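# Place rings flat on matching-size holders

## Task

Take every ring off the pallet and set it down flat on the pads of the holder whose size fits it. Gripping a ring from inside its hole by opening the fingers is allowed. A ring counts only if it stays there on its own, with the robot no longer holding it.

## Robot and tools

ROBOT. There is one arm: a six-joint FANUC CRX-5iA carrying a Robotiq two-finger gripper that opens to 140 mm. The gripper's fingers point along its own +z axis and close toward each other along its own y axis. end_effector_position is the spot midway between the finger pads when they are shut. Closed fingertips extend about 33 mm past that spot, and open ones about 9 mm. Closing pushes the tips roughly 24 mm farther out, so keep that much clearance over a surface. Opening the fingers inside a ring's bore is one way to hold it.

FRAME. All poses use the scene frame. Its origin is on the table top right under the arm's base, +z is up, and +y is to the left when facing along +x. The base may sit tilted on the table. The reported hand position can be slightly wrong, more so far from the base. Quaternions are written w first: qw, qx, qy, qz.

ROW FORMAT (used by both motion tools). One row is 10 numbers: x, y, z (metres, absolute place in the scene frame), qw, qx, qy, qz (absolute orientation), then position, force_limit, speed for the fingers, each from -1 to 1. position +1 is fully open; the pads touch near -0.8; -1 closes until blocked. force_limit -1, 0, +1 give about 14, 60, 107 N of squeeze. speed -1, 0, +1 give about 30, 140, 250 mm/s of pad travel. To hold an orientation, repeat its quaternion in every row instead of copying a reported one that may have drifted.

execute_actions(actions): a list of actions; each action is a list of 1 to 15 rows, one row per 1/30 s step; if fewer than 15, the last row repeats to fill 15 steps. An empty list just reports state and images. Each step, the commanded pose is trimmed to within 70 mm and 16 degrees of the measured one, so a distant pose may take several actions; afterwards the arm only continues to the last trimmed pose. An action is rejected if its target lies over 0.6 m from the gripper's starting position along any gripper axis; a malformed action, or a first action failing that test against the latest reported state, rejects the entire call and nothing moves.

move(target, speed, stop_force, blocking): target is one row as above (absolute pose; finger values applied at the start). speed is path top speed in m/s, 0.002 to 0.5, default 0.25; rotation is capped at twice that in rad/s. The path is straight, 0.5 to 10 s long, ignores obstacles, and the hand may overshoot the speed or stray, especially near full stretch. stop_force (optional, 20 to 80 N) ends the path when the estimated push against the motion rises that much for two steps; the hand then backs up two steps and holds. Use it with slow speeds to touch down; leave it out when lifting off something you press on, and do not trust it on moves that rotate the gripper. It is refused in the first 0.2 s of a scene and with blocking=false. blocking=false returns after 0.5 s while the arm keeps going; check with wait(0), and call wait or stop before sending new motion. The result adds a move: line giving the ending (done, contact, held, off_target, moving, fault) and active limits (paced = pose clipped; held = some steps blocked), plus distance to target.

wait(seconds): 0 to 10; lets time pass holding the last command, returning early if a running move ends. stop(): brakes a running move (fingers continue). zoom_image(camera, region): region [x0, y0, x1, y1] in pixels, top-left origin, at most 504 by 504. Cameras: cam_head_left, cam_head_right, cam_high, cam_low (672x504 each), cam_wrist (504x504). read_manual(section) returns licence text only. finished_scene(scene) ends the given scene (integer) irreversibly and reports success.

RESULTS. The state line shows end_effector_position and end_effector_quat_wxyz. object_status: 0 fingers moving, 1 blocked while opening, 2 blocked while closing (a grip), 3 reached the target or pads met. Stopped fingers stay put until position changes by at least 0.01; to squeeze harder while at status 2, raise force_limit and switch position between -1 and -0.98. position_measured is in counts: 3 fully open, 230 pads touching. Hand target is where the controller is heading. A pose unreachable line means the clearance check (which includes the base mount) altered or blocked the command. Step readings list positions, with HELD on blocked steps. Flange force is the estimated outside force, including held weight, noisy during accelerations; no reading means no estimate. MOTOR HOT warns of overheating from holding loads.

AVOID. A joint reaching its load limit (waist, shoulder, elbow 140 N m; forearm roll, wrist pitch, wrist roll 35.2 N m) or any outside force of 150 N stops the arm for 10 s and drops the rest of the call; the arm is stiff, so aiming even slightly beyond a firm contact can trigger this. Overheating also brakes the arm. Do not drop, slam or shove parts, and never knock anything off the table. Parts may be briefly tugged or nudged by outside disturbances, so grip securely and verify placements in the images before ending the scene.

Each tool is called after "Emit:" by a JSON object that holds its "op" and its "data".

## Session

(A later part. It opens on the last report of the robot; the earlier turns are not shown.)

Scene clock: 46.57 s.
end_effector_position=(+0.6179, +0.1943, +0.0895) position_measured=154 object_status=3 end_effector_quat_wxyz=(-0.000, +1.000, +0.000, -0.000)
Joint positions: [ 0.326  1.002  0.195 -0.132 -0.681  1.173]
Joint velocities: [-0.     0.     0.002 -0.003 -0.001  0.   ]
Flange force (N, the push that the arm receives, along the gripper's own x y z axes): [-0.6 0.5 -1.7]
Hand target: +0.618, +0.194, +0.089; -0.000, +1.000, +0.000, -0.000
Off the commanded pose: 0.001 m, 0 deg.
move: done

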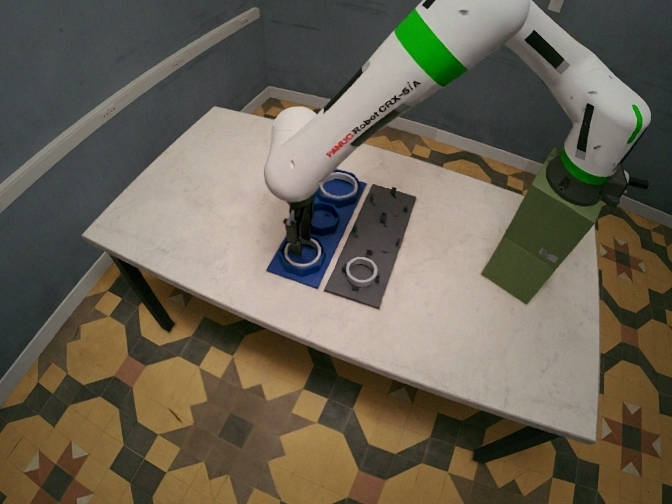

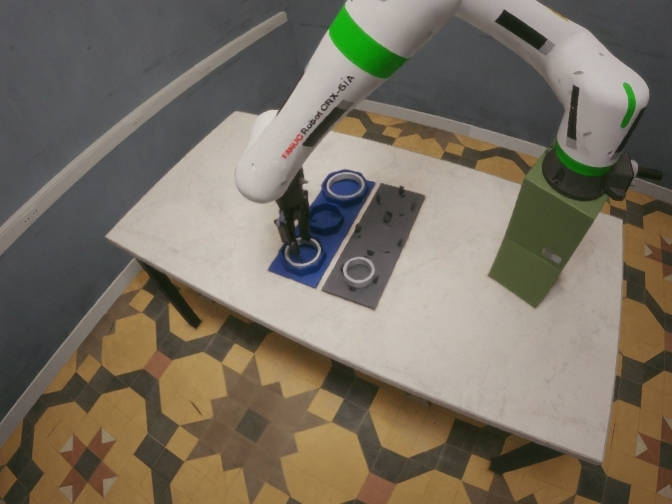

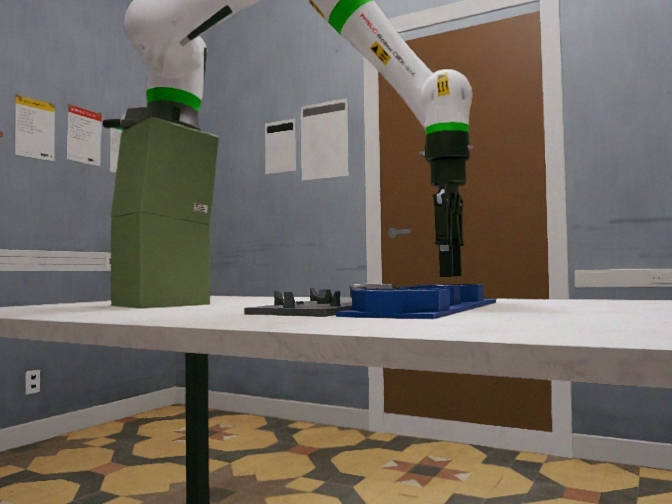

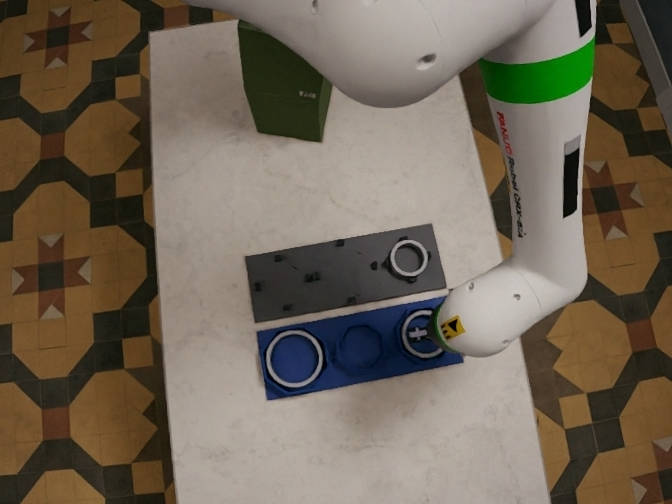

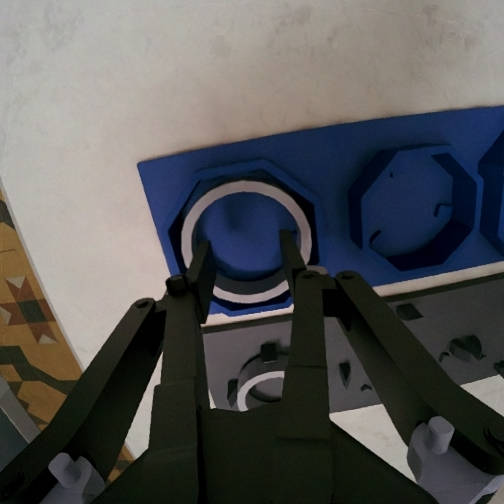

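Emit:
{"op": "move", "data": {"target": [0.616,0.194,0.043,0,1,0,0,-0.1,0,0], "speed": 0.05}}

Emit:
{"op": "execute_actions", "data": {"actions": [[[0.616,0.194,0.043,0,1,0,0,1,0.3,-0.5]],[[0.616,0.194,0.043,0,1,0,0,1,0.3,-0.5]]]}}

Emit:
{"op": "move", "data": {"target": [0.616,0.194,0.11,0,1,0,0,1,0.3,-0.5], "speed": 0.08}}

Emit:
{"op": "move", "data": {"target": [0.448,-0.110,0.11,0,1,0,0,1,0.3,-0.5], "speed": 0.15}}

Emit:
{"op": "move", "data": {"target": [0.448,-0.110,0.072,0,1,0,0,1,0.3,-0.5], "speed": 0.05}}

Scene clock: 51.00 s.
end_effector_position=(+0.6160, +0.1939, +0.0431) position_measured=141 object_status=3 end_effector_quat_wxyz=(+0.000, +1.000, -0.000, +0.000)
Joint positions: [ 0.333  1.092  0.234 -0.138 -0.631  1.175]
Joint velocities: [0.    0.001 0.001 0.002 0.    0.001]
Flange force (N, the push that the arm receives, along the gripper's own x y z axes): [1.9 -1.3 -2.1]
Hand target: +0.616, +0.194, +0.043; +0.000, +1.000, -0.000, +0.000
Off the commanded pose: 0.000 m, 0 deg.
move: done

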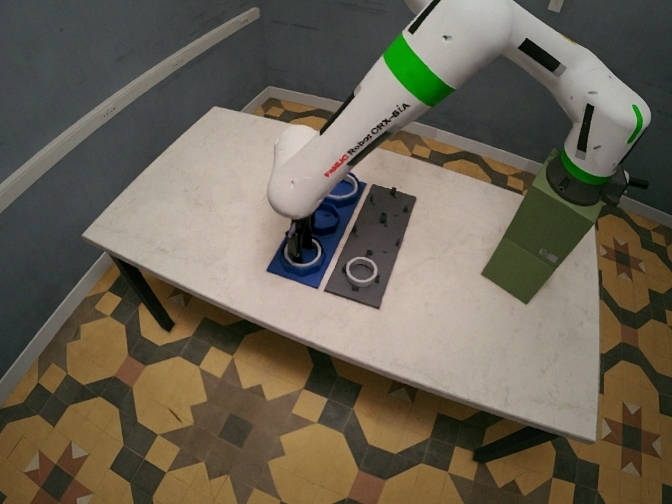

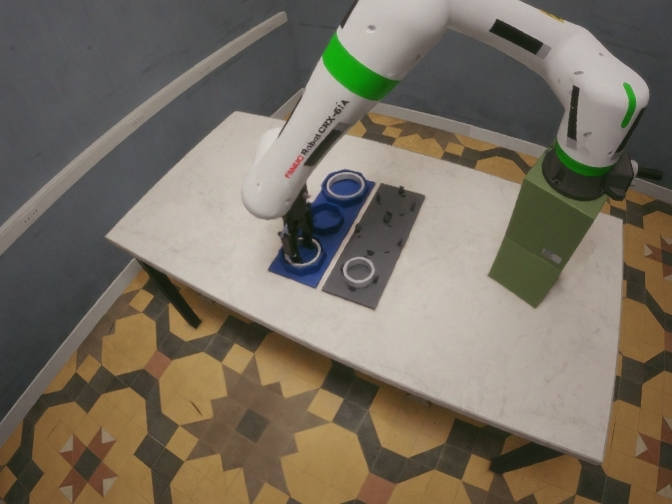

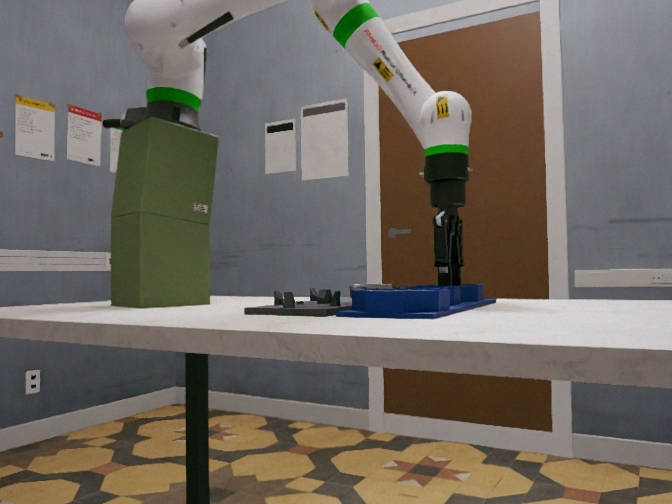

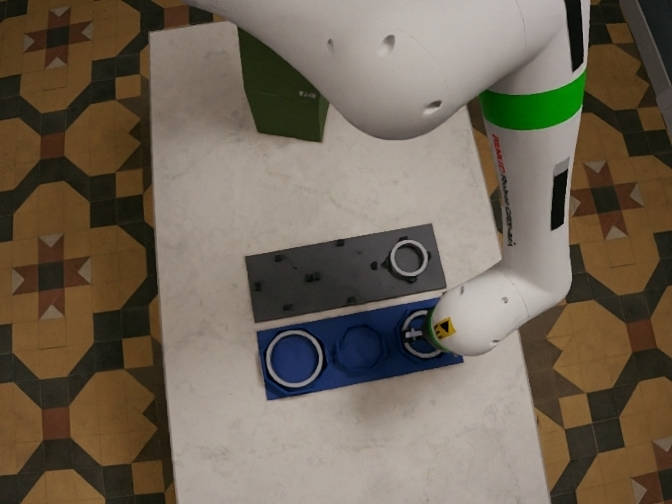

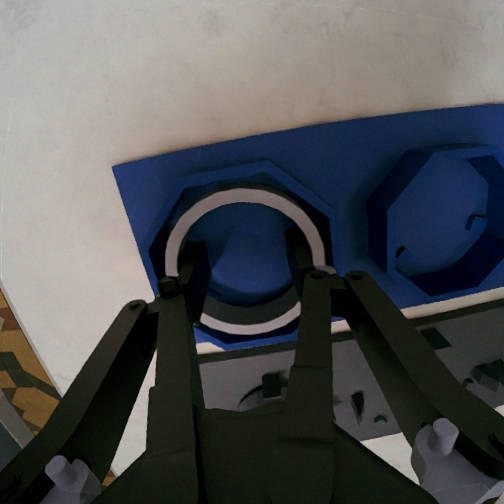

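Scene clock: 52.00 s.
end_effector_position=(+0.6159, +0.1940, +0.0429) position_measured=117 object_status=1 end_effector_quat_wxyz=(-0.000, +1.000, -0.000, -0.000)
Joint positions: [ 0.333  1.092  0.235 -0.138 -0.631  1.175]
Joint velocities: [ 0.001 -0.001  0.     0.001  0.     0.   ]
Flange force (N, the push that the arm receives, along the gripper's own x y z axes): [0.9 -1.3 3.0]
Flange force at the end of the 1st action (N, along the gripper's axes at the end of the call): [0.6 -1.2 2.9]
Hand target: +0.616, +0.194, +0.043; -0.000, +1.000, -0.000, -0.000
Off the commanded pose: 0.000 m, 0 deg.
Step readings (end_effector_position; steps 1 to 15: 1st action; 16 to 30: 2nd action):
0: (+0.6160, +0.1939, +0.0431)
1: (+0.6160, +0.1940, +0.0431)
2: (+0.6160, +0.1940, +0.0430)
4: (+0.6160, +0.1940, +0.0430)
8: (+0.6160, +0.1940, +0.0429)
15: (+0.6159, +0.1940, +0.0429)
16: (+0.6159, +0.1940, +0.0429)
17: (+0.6159, +0.1940, +0.0429)
19: (+0.6159, +0.1940, +0.0429)
23: (+0.6159, +0.1940, +0.0429)
30: end_effector_position above

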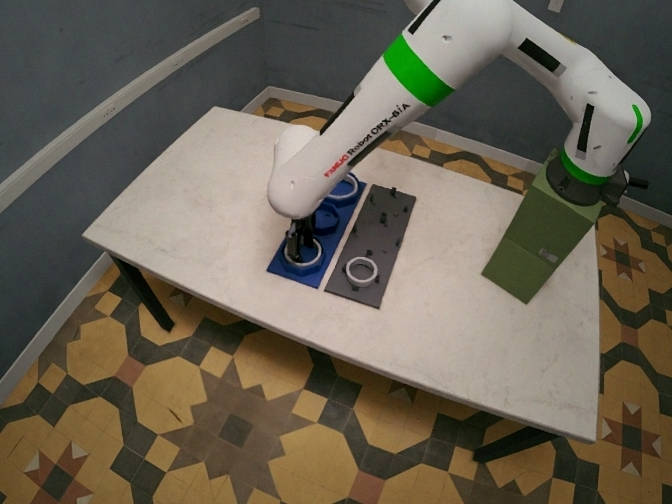

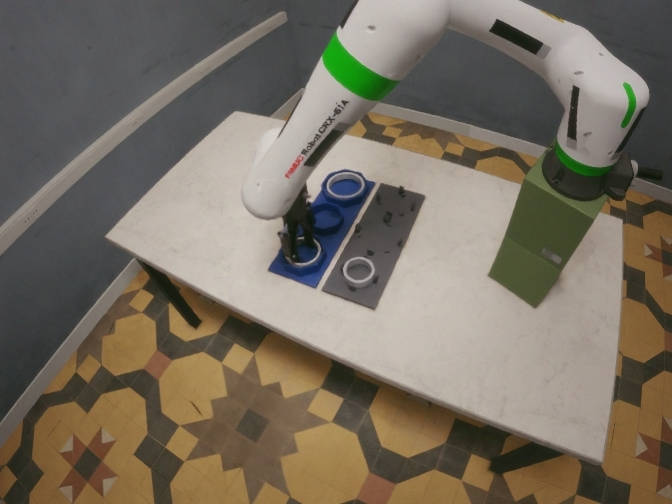

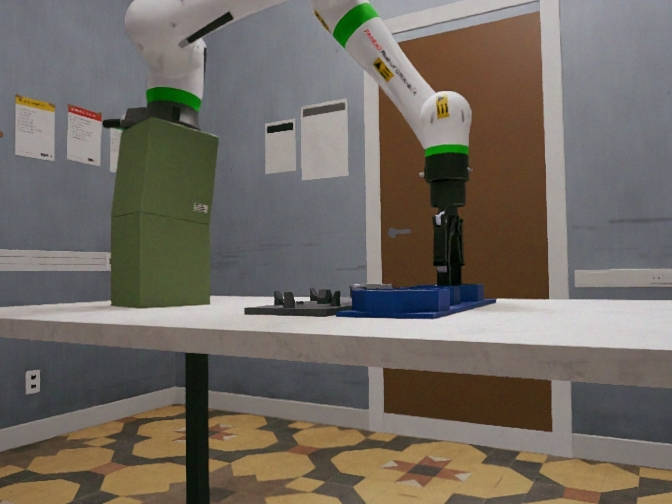

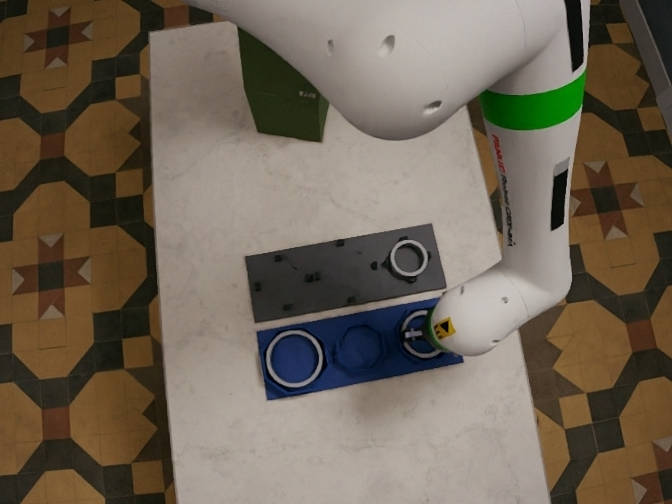

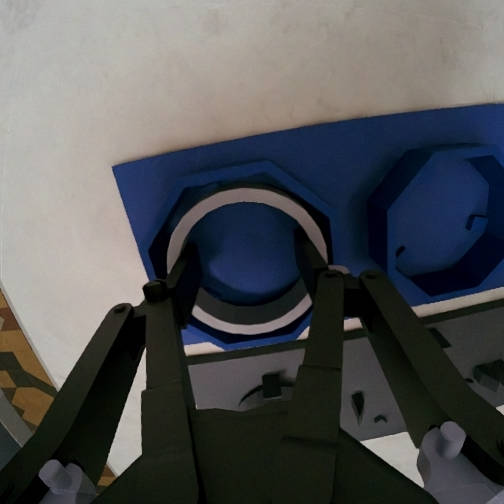

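Scene clock: 53.17 s.
end_effector_position=(+0.6161, +0.1941, +0.1099) position_measured=117 object_status=1 end_effector_quat_wxyz=(-0.000, +1.000, +0.000, -0.000)
Joint positions: [ 0.325  0.96   0.171 -0.127 -0.7    1.169]
Joint velocities: [-0.    -0.     0.    -0.001 -0.    -0.   ]
Flange force (N, the push that the arm receives, along the gripper's own x y z axes): [1.6 -0.9 3.6]
Hand target: +0.616, +0.194, +0.110; -0.000, +1.000, +0.000, -0.000
Off the commanded pose: 0.000 m, 0 deg.
move: done

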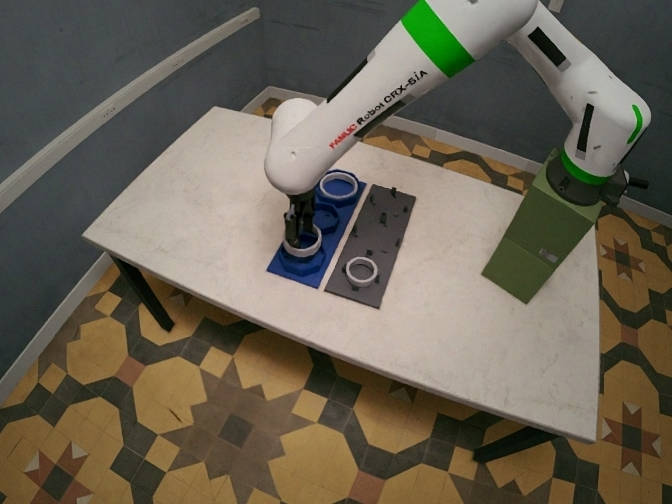

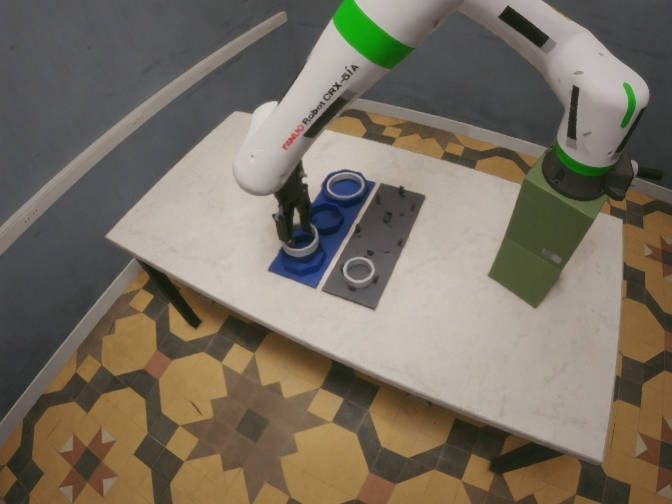

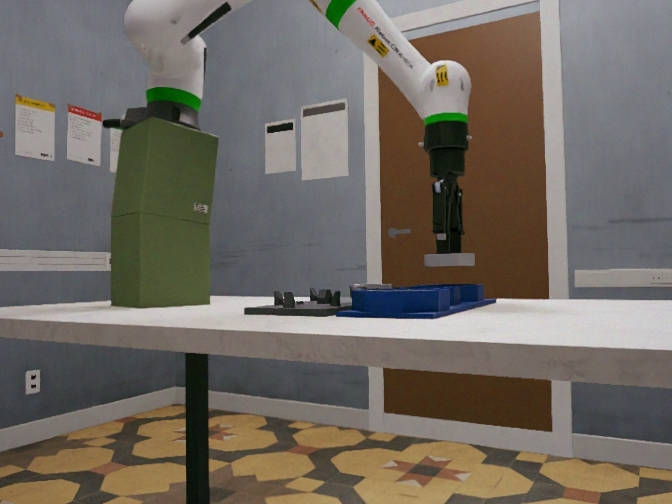

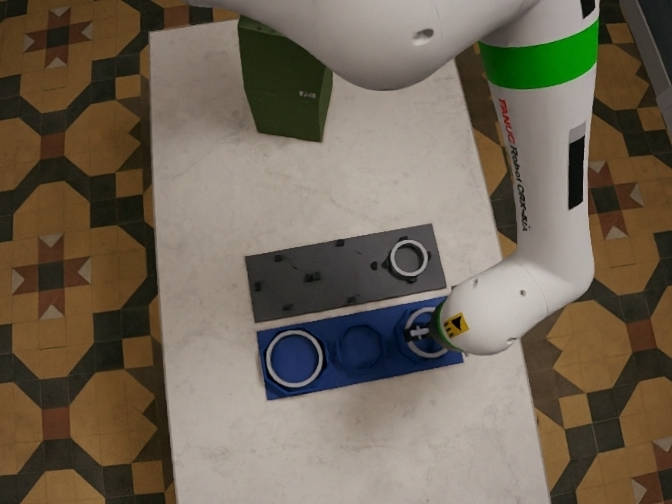

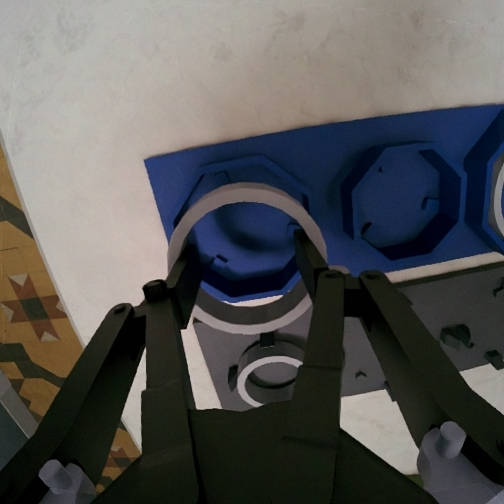

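Scene clock: 55.87 s.
end_effector_position=(+0.4471, -0.1080, +0.1106) position_measured=117 object_status=1 end_effector_quat_wxyz=(-0.002, +1.000, -0.000, -0.000)
Joint positions: [-0.152  0.804 -0.331 -0.293 -0.412  1.819]
Joint velocities: [-0.001  0.     0.001  0.    -0.001 -0.   ]
Flange force (N, the push that the arm receives, along the gripper's own x y z axes): [1.7 -1.3 3.1]
Hand target: +0.447, -0.108, +0.111; -0.002, +1.000, -0.000, -0.000
Off the commanded pose: 0.002 m, 0 deg.
move: done

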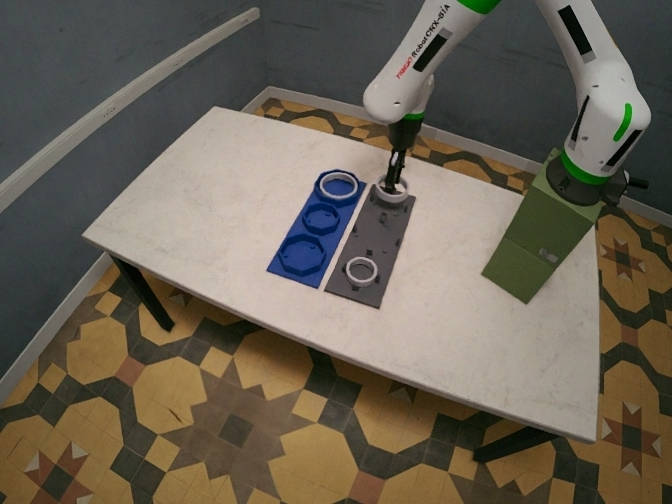

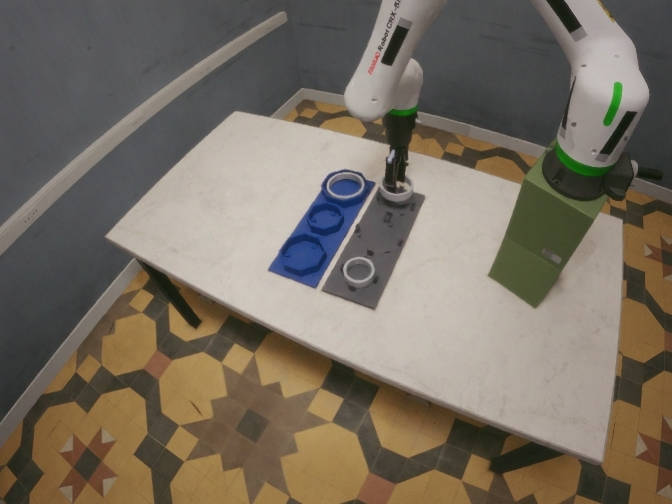

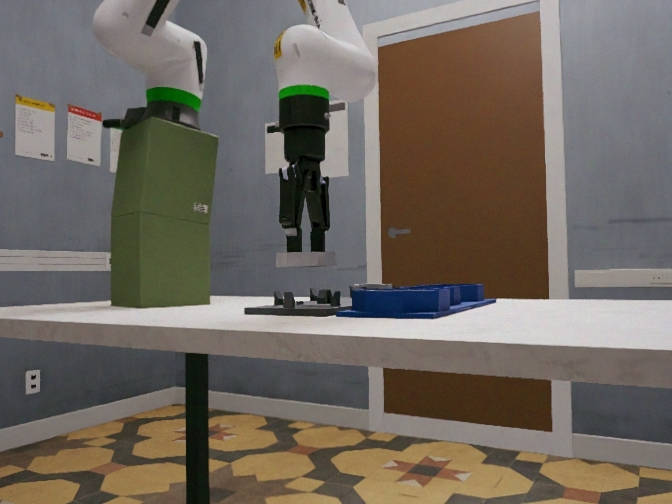

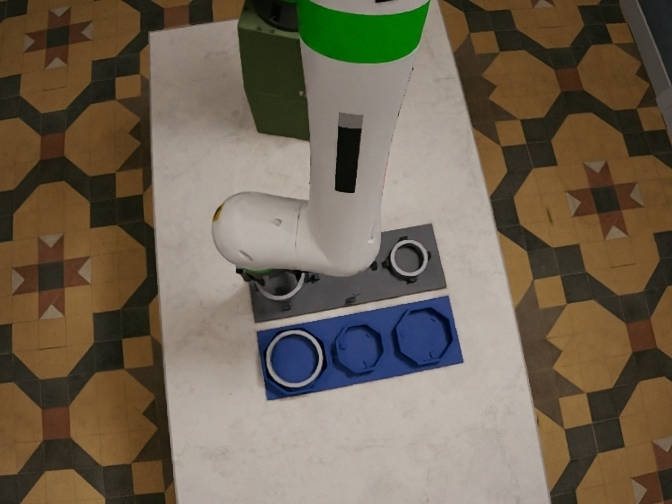

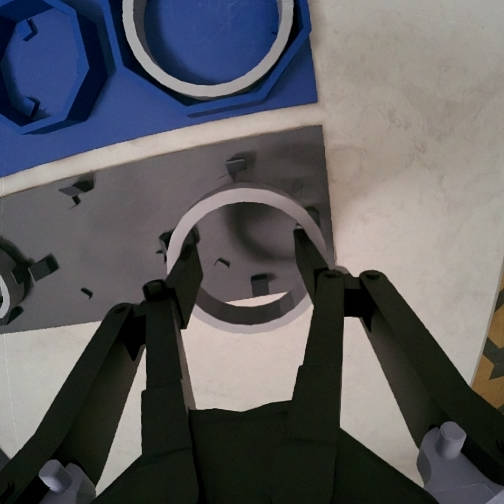

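Scene clock: 56.90 s.
end_effector_position=(+0.4480, -0.1100, +0.0721) position_measured=117 object_status=1 end_effector_quat_wxyz=(-0.000, +1.000, -0.000, +0.000)
Joint positions: [-0.147  0.901 -0.286 -0.322 -0.361  1.848]
Joint velocities: [ 0.     0.    -0.    -0.001  0.     0.001]
Flange force (N, the push that the arm receives, along the gripper's own x y z axes): [0.7 -0.8 1.9]
Hand target: +0.448, -0.110, +0.072; -0.000, +1.000, -0.000, +0.000
Off the commanded pose: 0.000 m, 0 deg.
move: done

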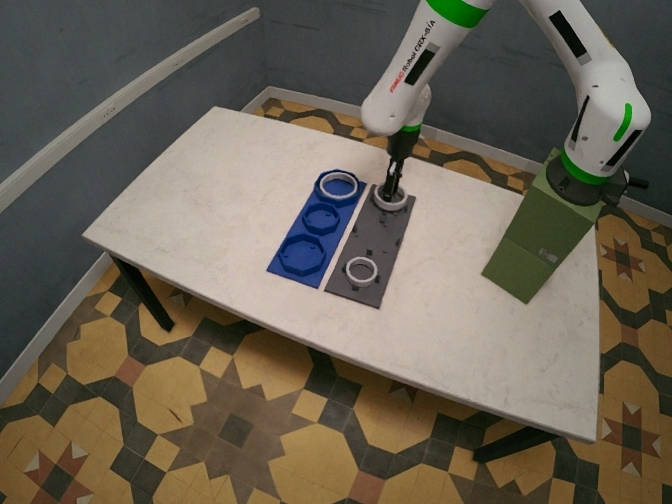

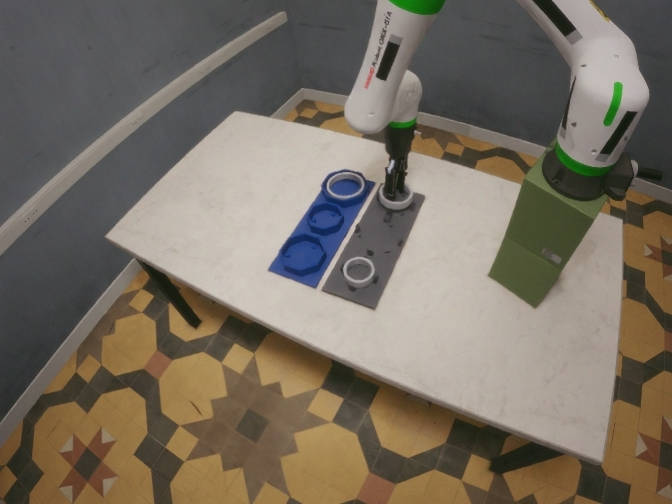

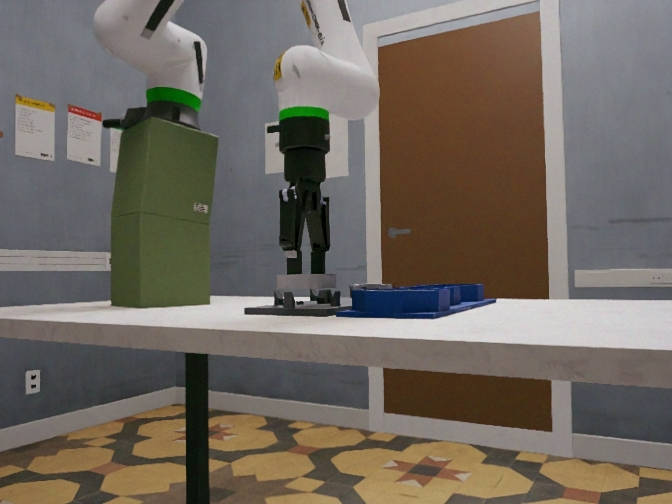

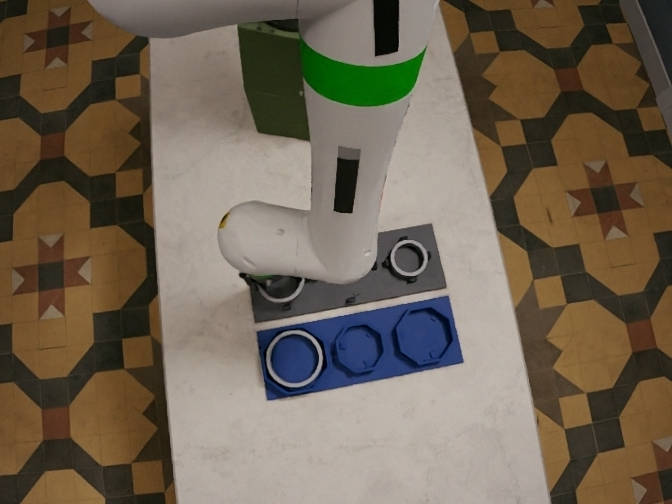

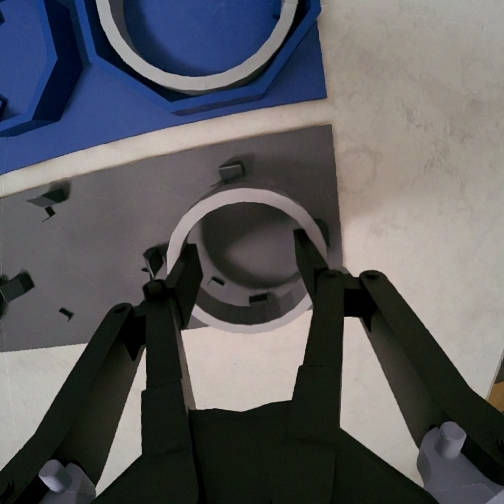

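Emit:
{"op": "move", "data": {"target": [0.449,-0.1105,0.058,0,1,0,0,1,0.3,-0.5], "speed": 0.012, "stop_force": 20}}

Emit:
{"op": "move", "data": {"target": [0.449,-0.1105,0.04,0,1,0,0,1,0.3,-0.5], "speed": 0.006, "stop_force": 20}}

Scene clock: 60.63 s.
end_effector_position=(+0.4490, -0.1105, +0.0580) position_measured=117 object_status=1 end_effector_quat_wxyz=(-0.000, +1.000, +0.000, +0.000)
Joint positions: [-0.146  0.936 -0.265 -0.335 -0.348  1.86 ]
Joint velocities: [ 0.     0.     0.    -0.002  0.     0.   ]
Flange force (N, the push that the arm receives, along the gripper's own x y z axes): [1.4 0.1 2.6]
Hand target: +0.449, -0.110, +0.058; -0.000, +1.000, -0.000, +0.000
Off the commanded pose: 0.000 m, 0 deg.
move: done

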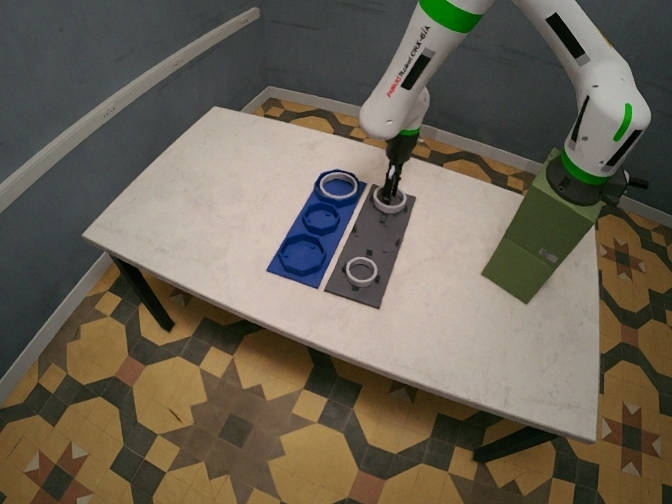

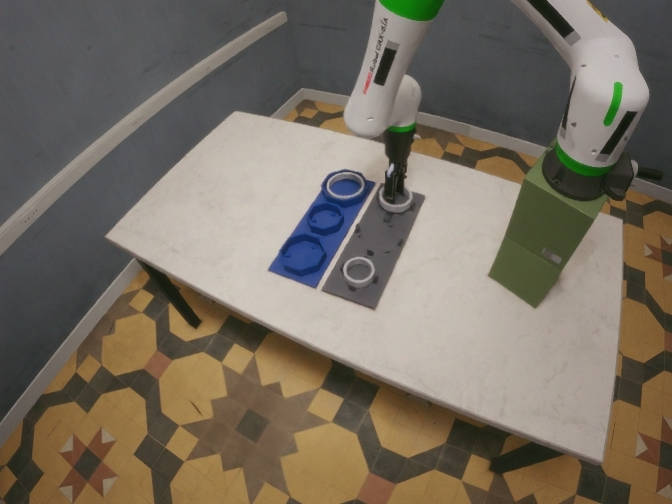

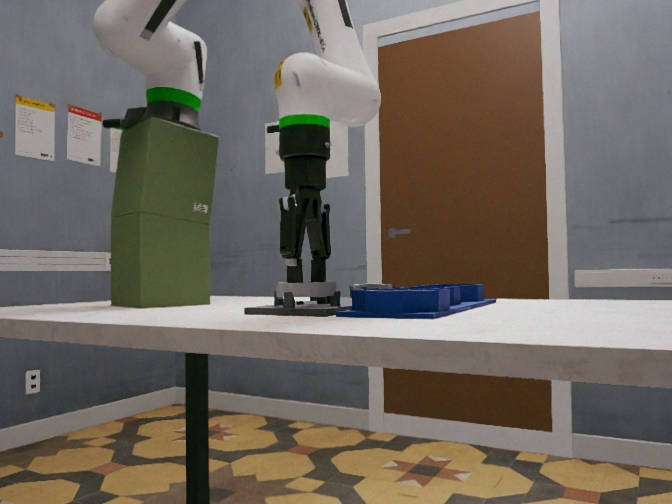

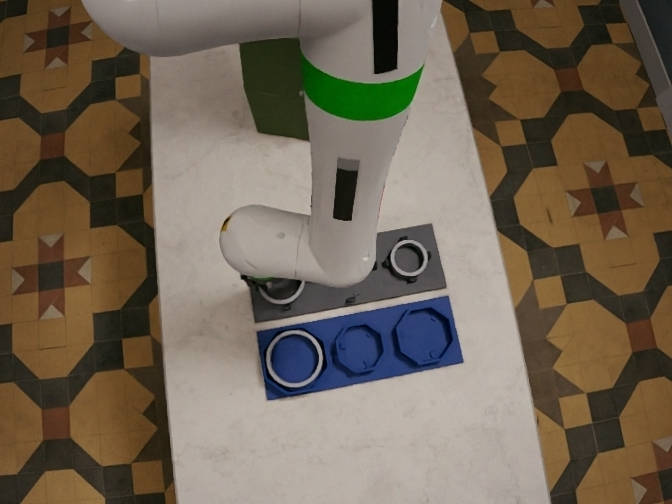

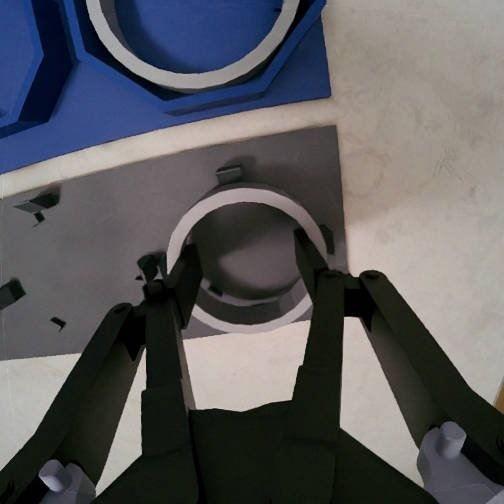

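Scene clock: 62.90 s.
end_effector_position=(+0.4489, -0.1105, +0.0464) position_measured=117 object_status=1 end_effector_quat_wxyz=(-0.000, +1.000, -0.000, +0.000)
Joint positions: [-0.144  0.965 -0.249 -0.347 -0.335  1.871]
Joint velocities: [-0.001 -0.002 -0.001  0.001 -0.    -0.007]
Flange force (N, the push that the arm receives, along the gripper's own x y z axes): [-2.6 -5.6 -33.6]
Hand target: +0.449, -0.110, +0.047; -0.000, +1.000, +0.000, +0.000
Off the commanded pose: 0.006 m, 0 deg.
move: contact

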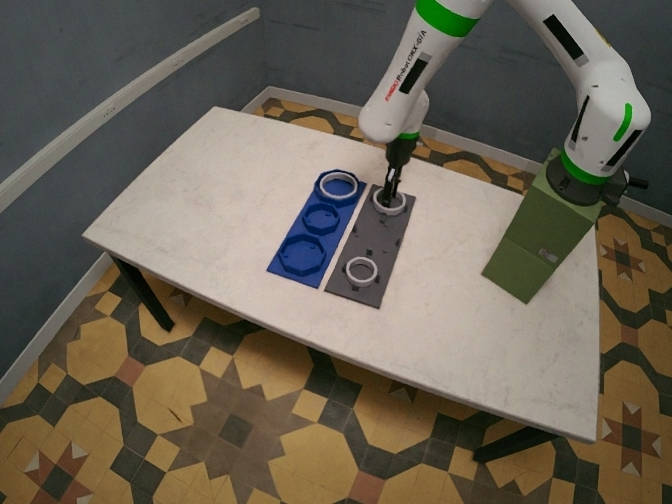

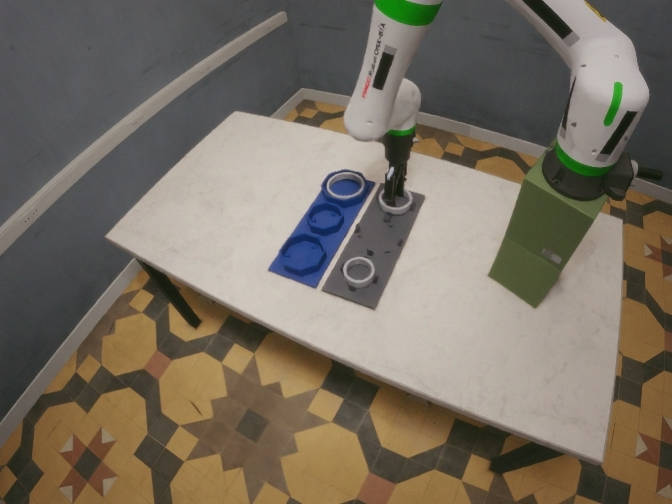

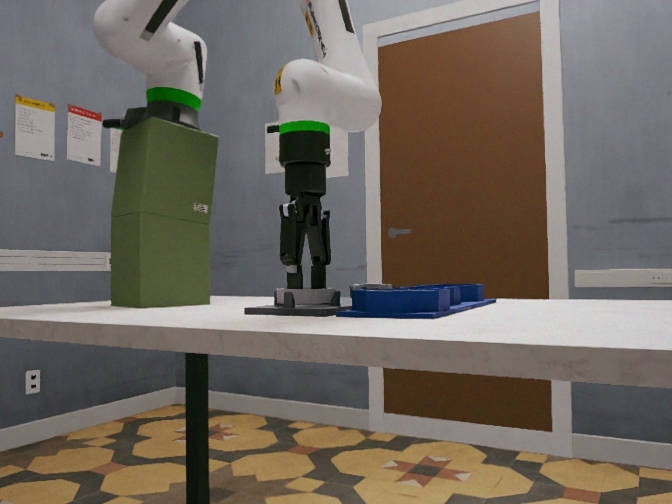

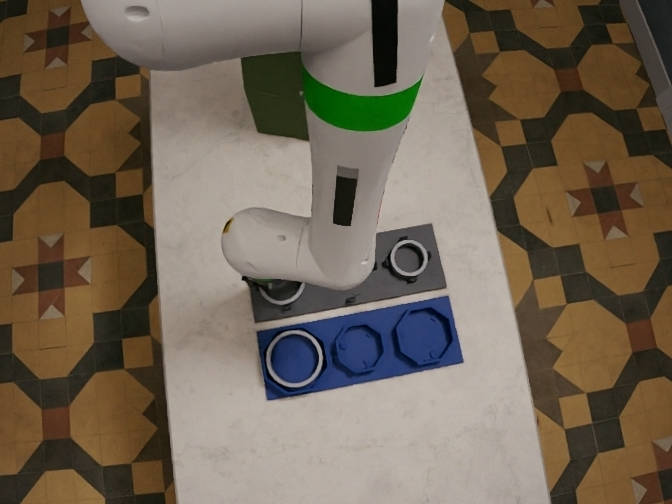

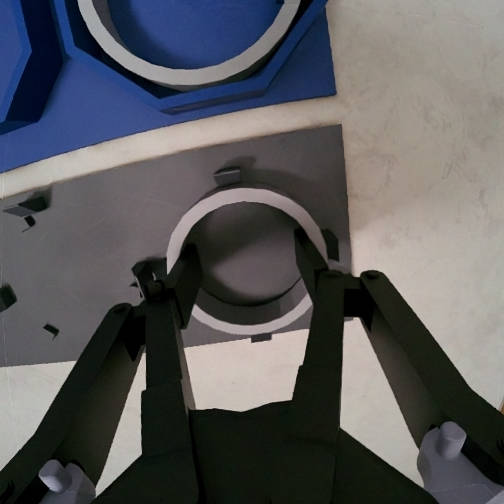

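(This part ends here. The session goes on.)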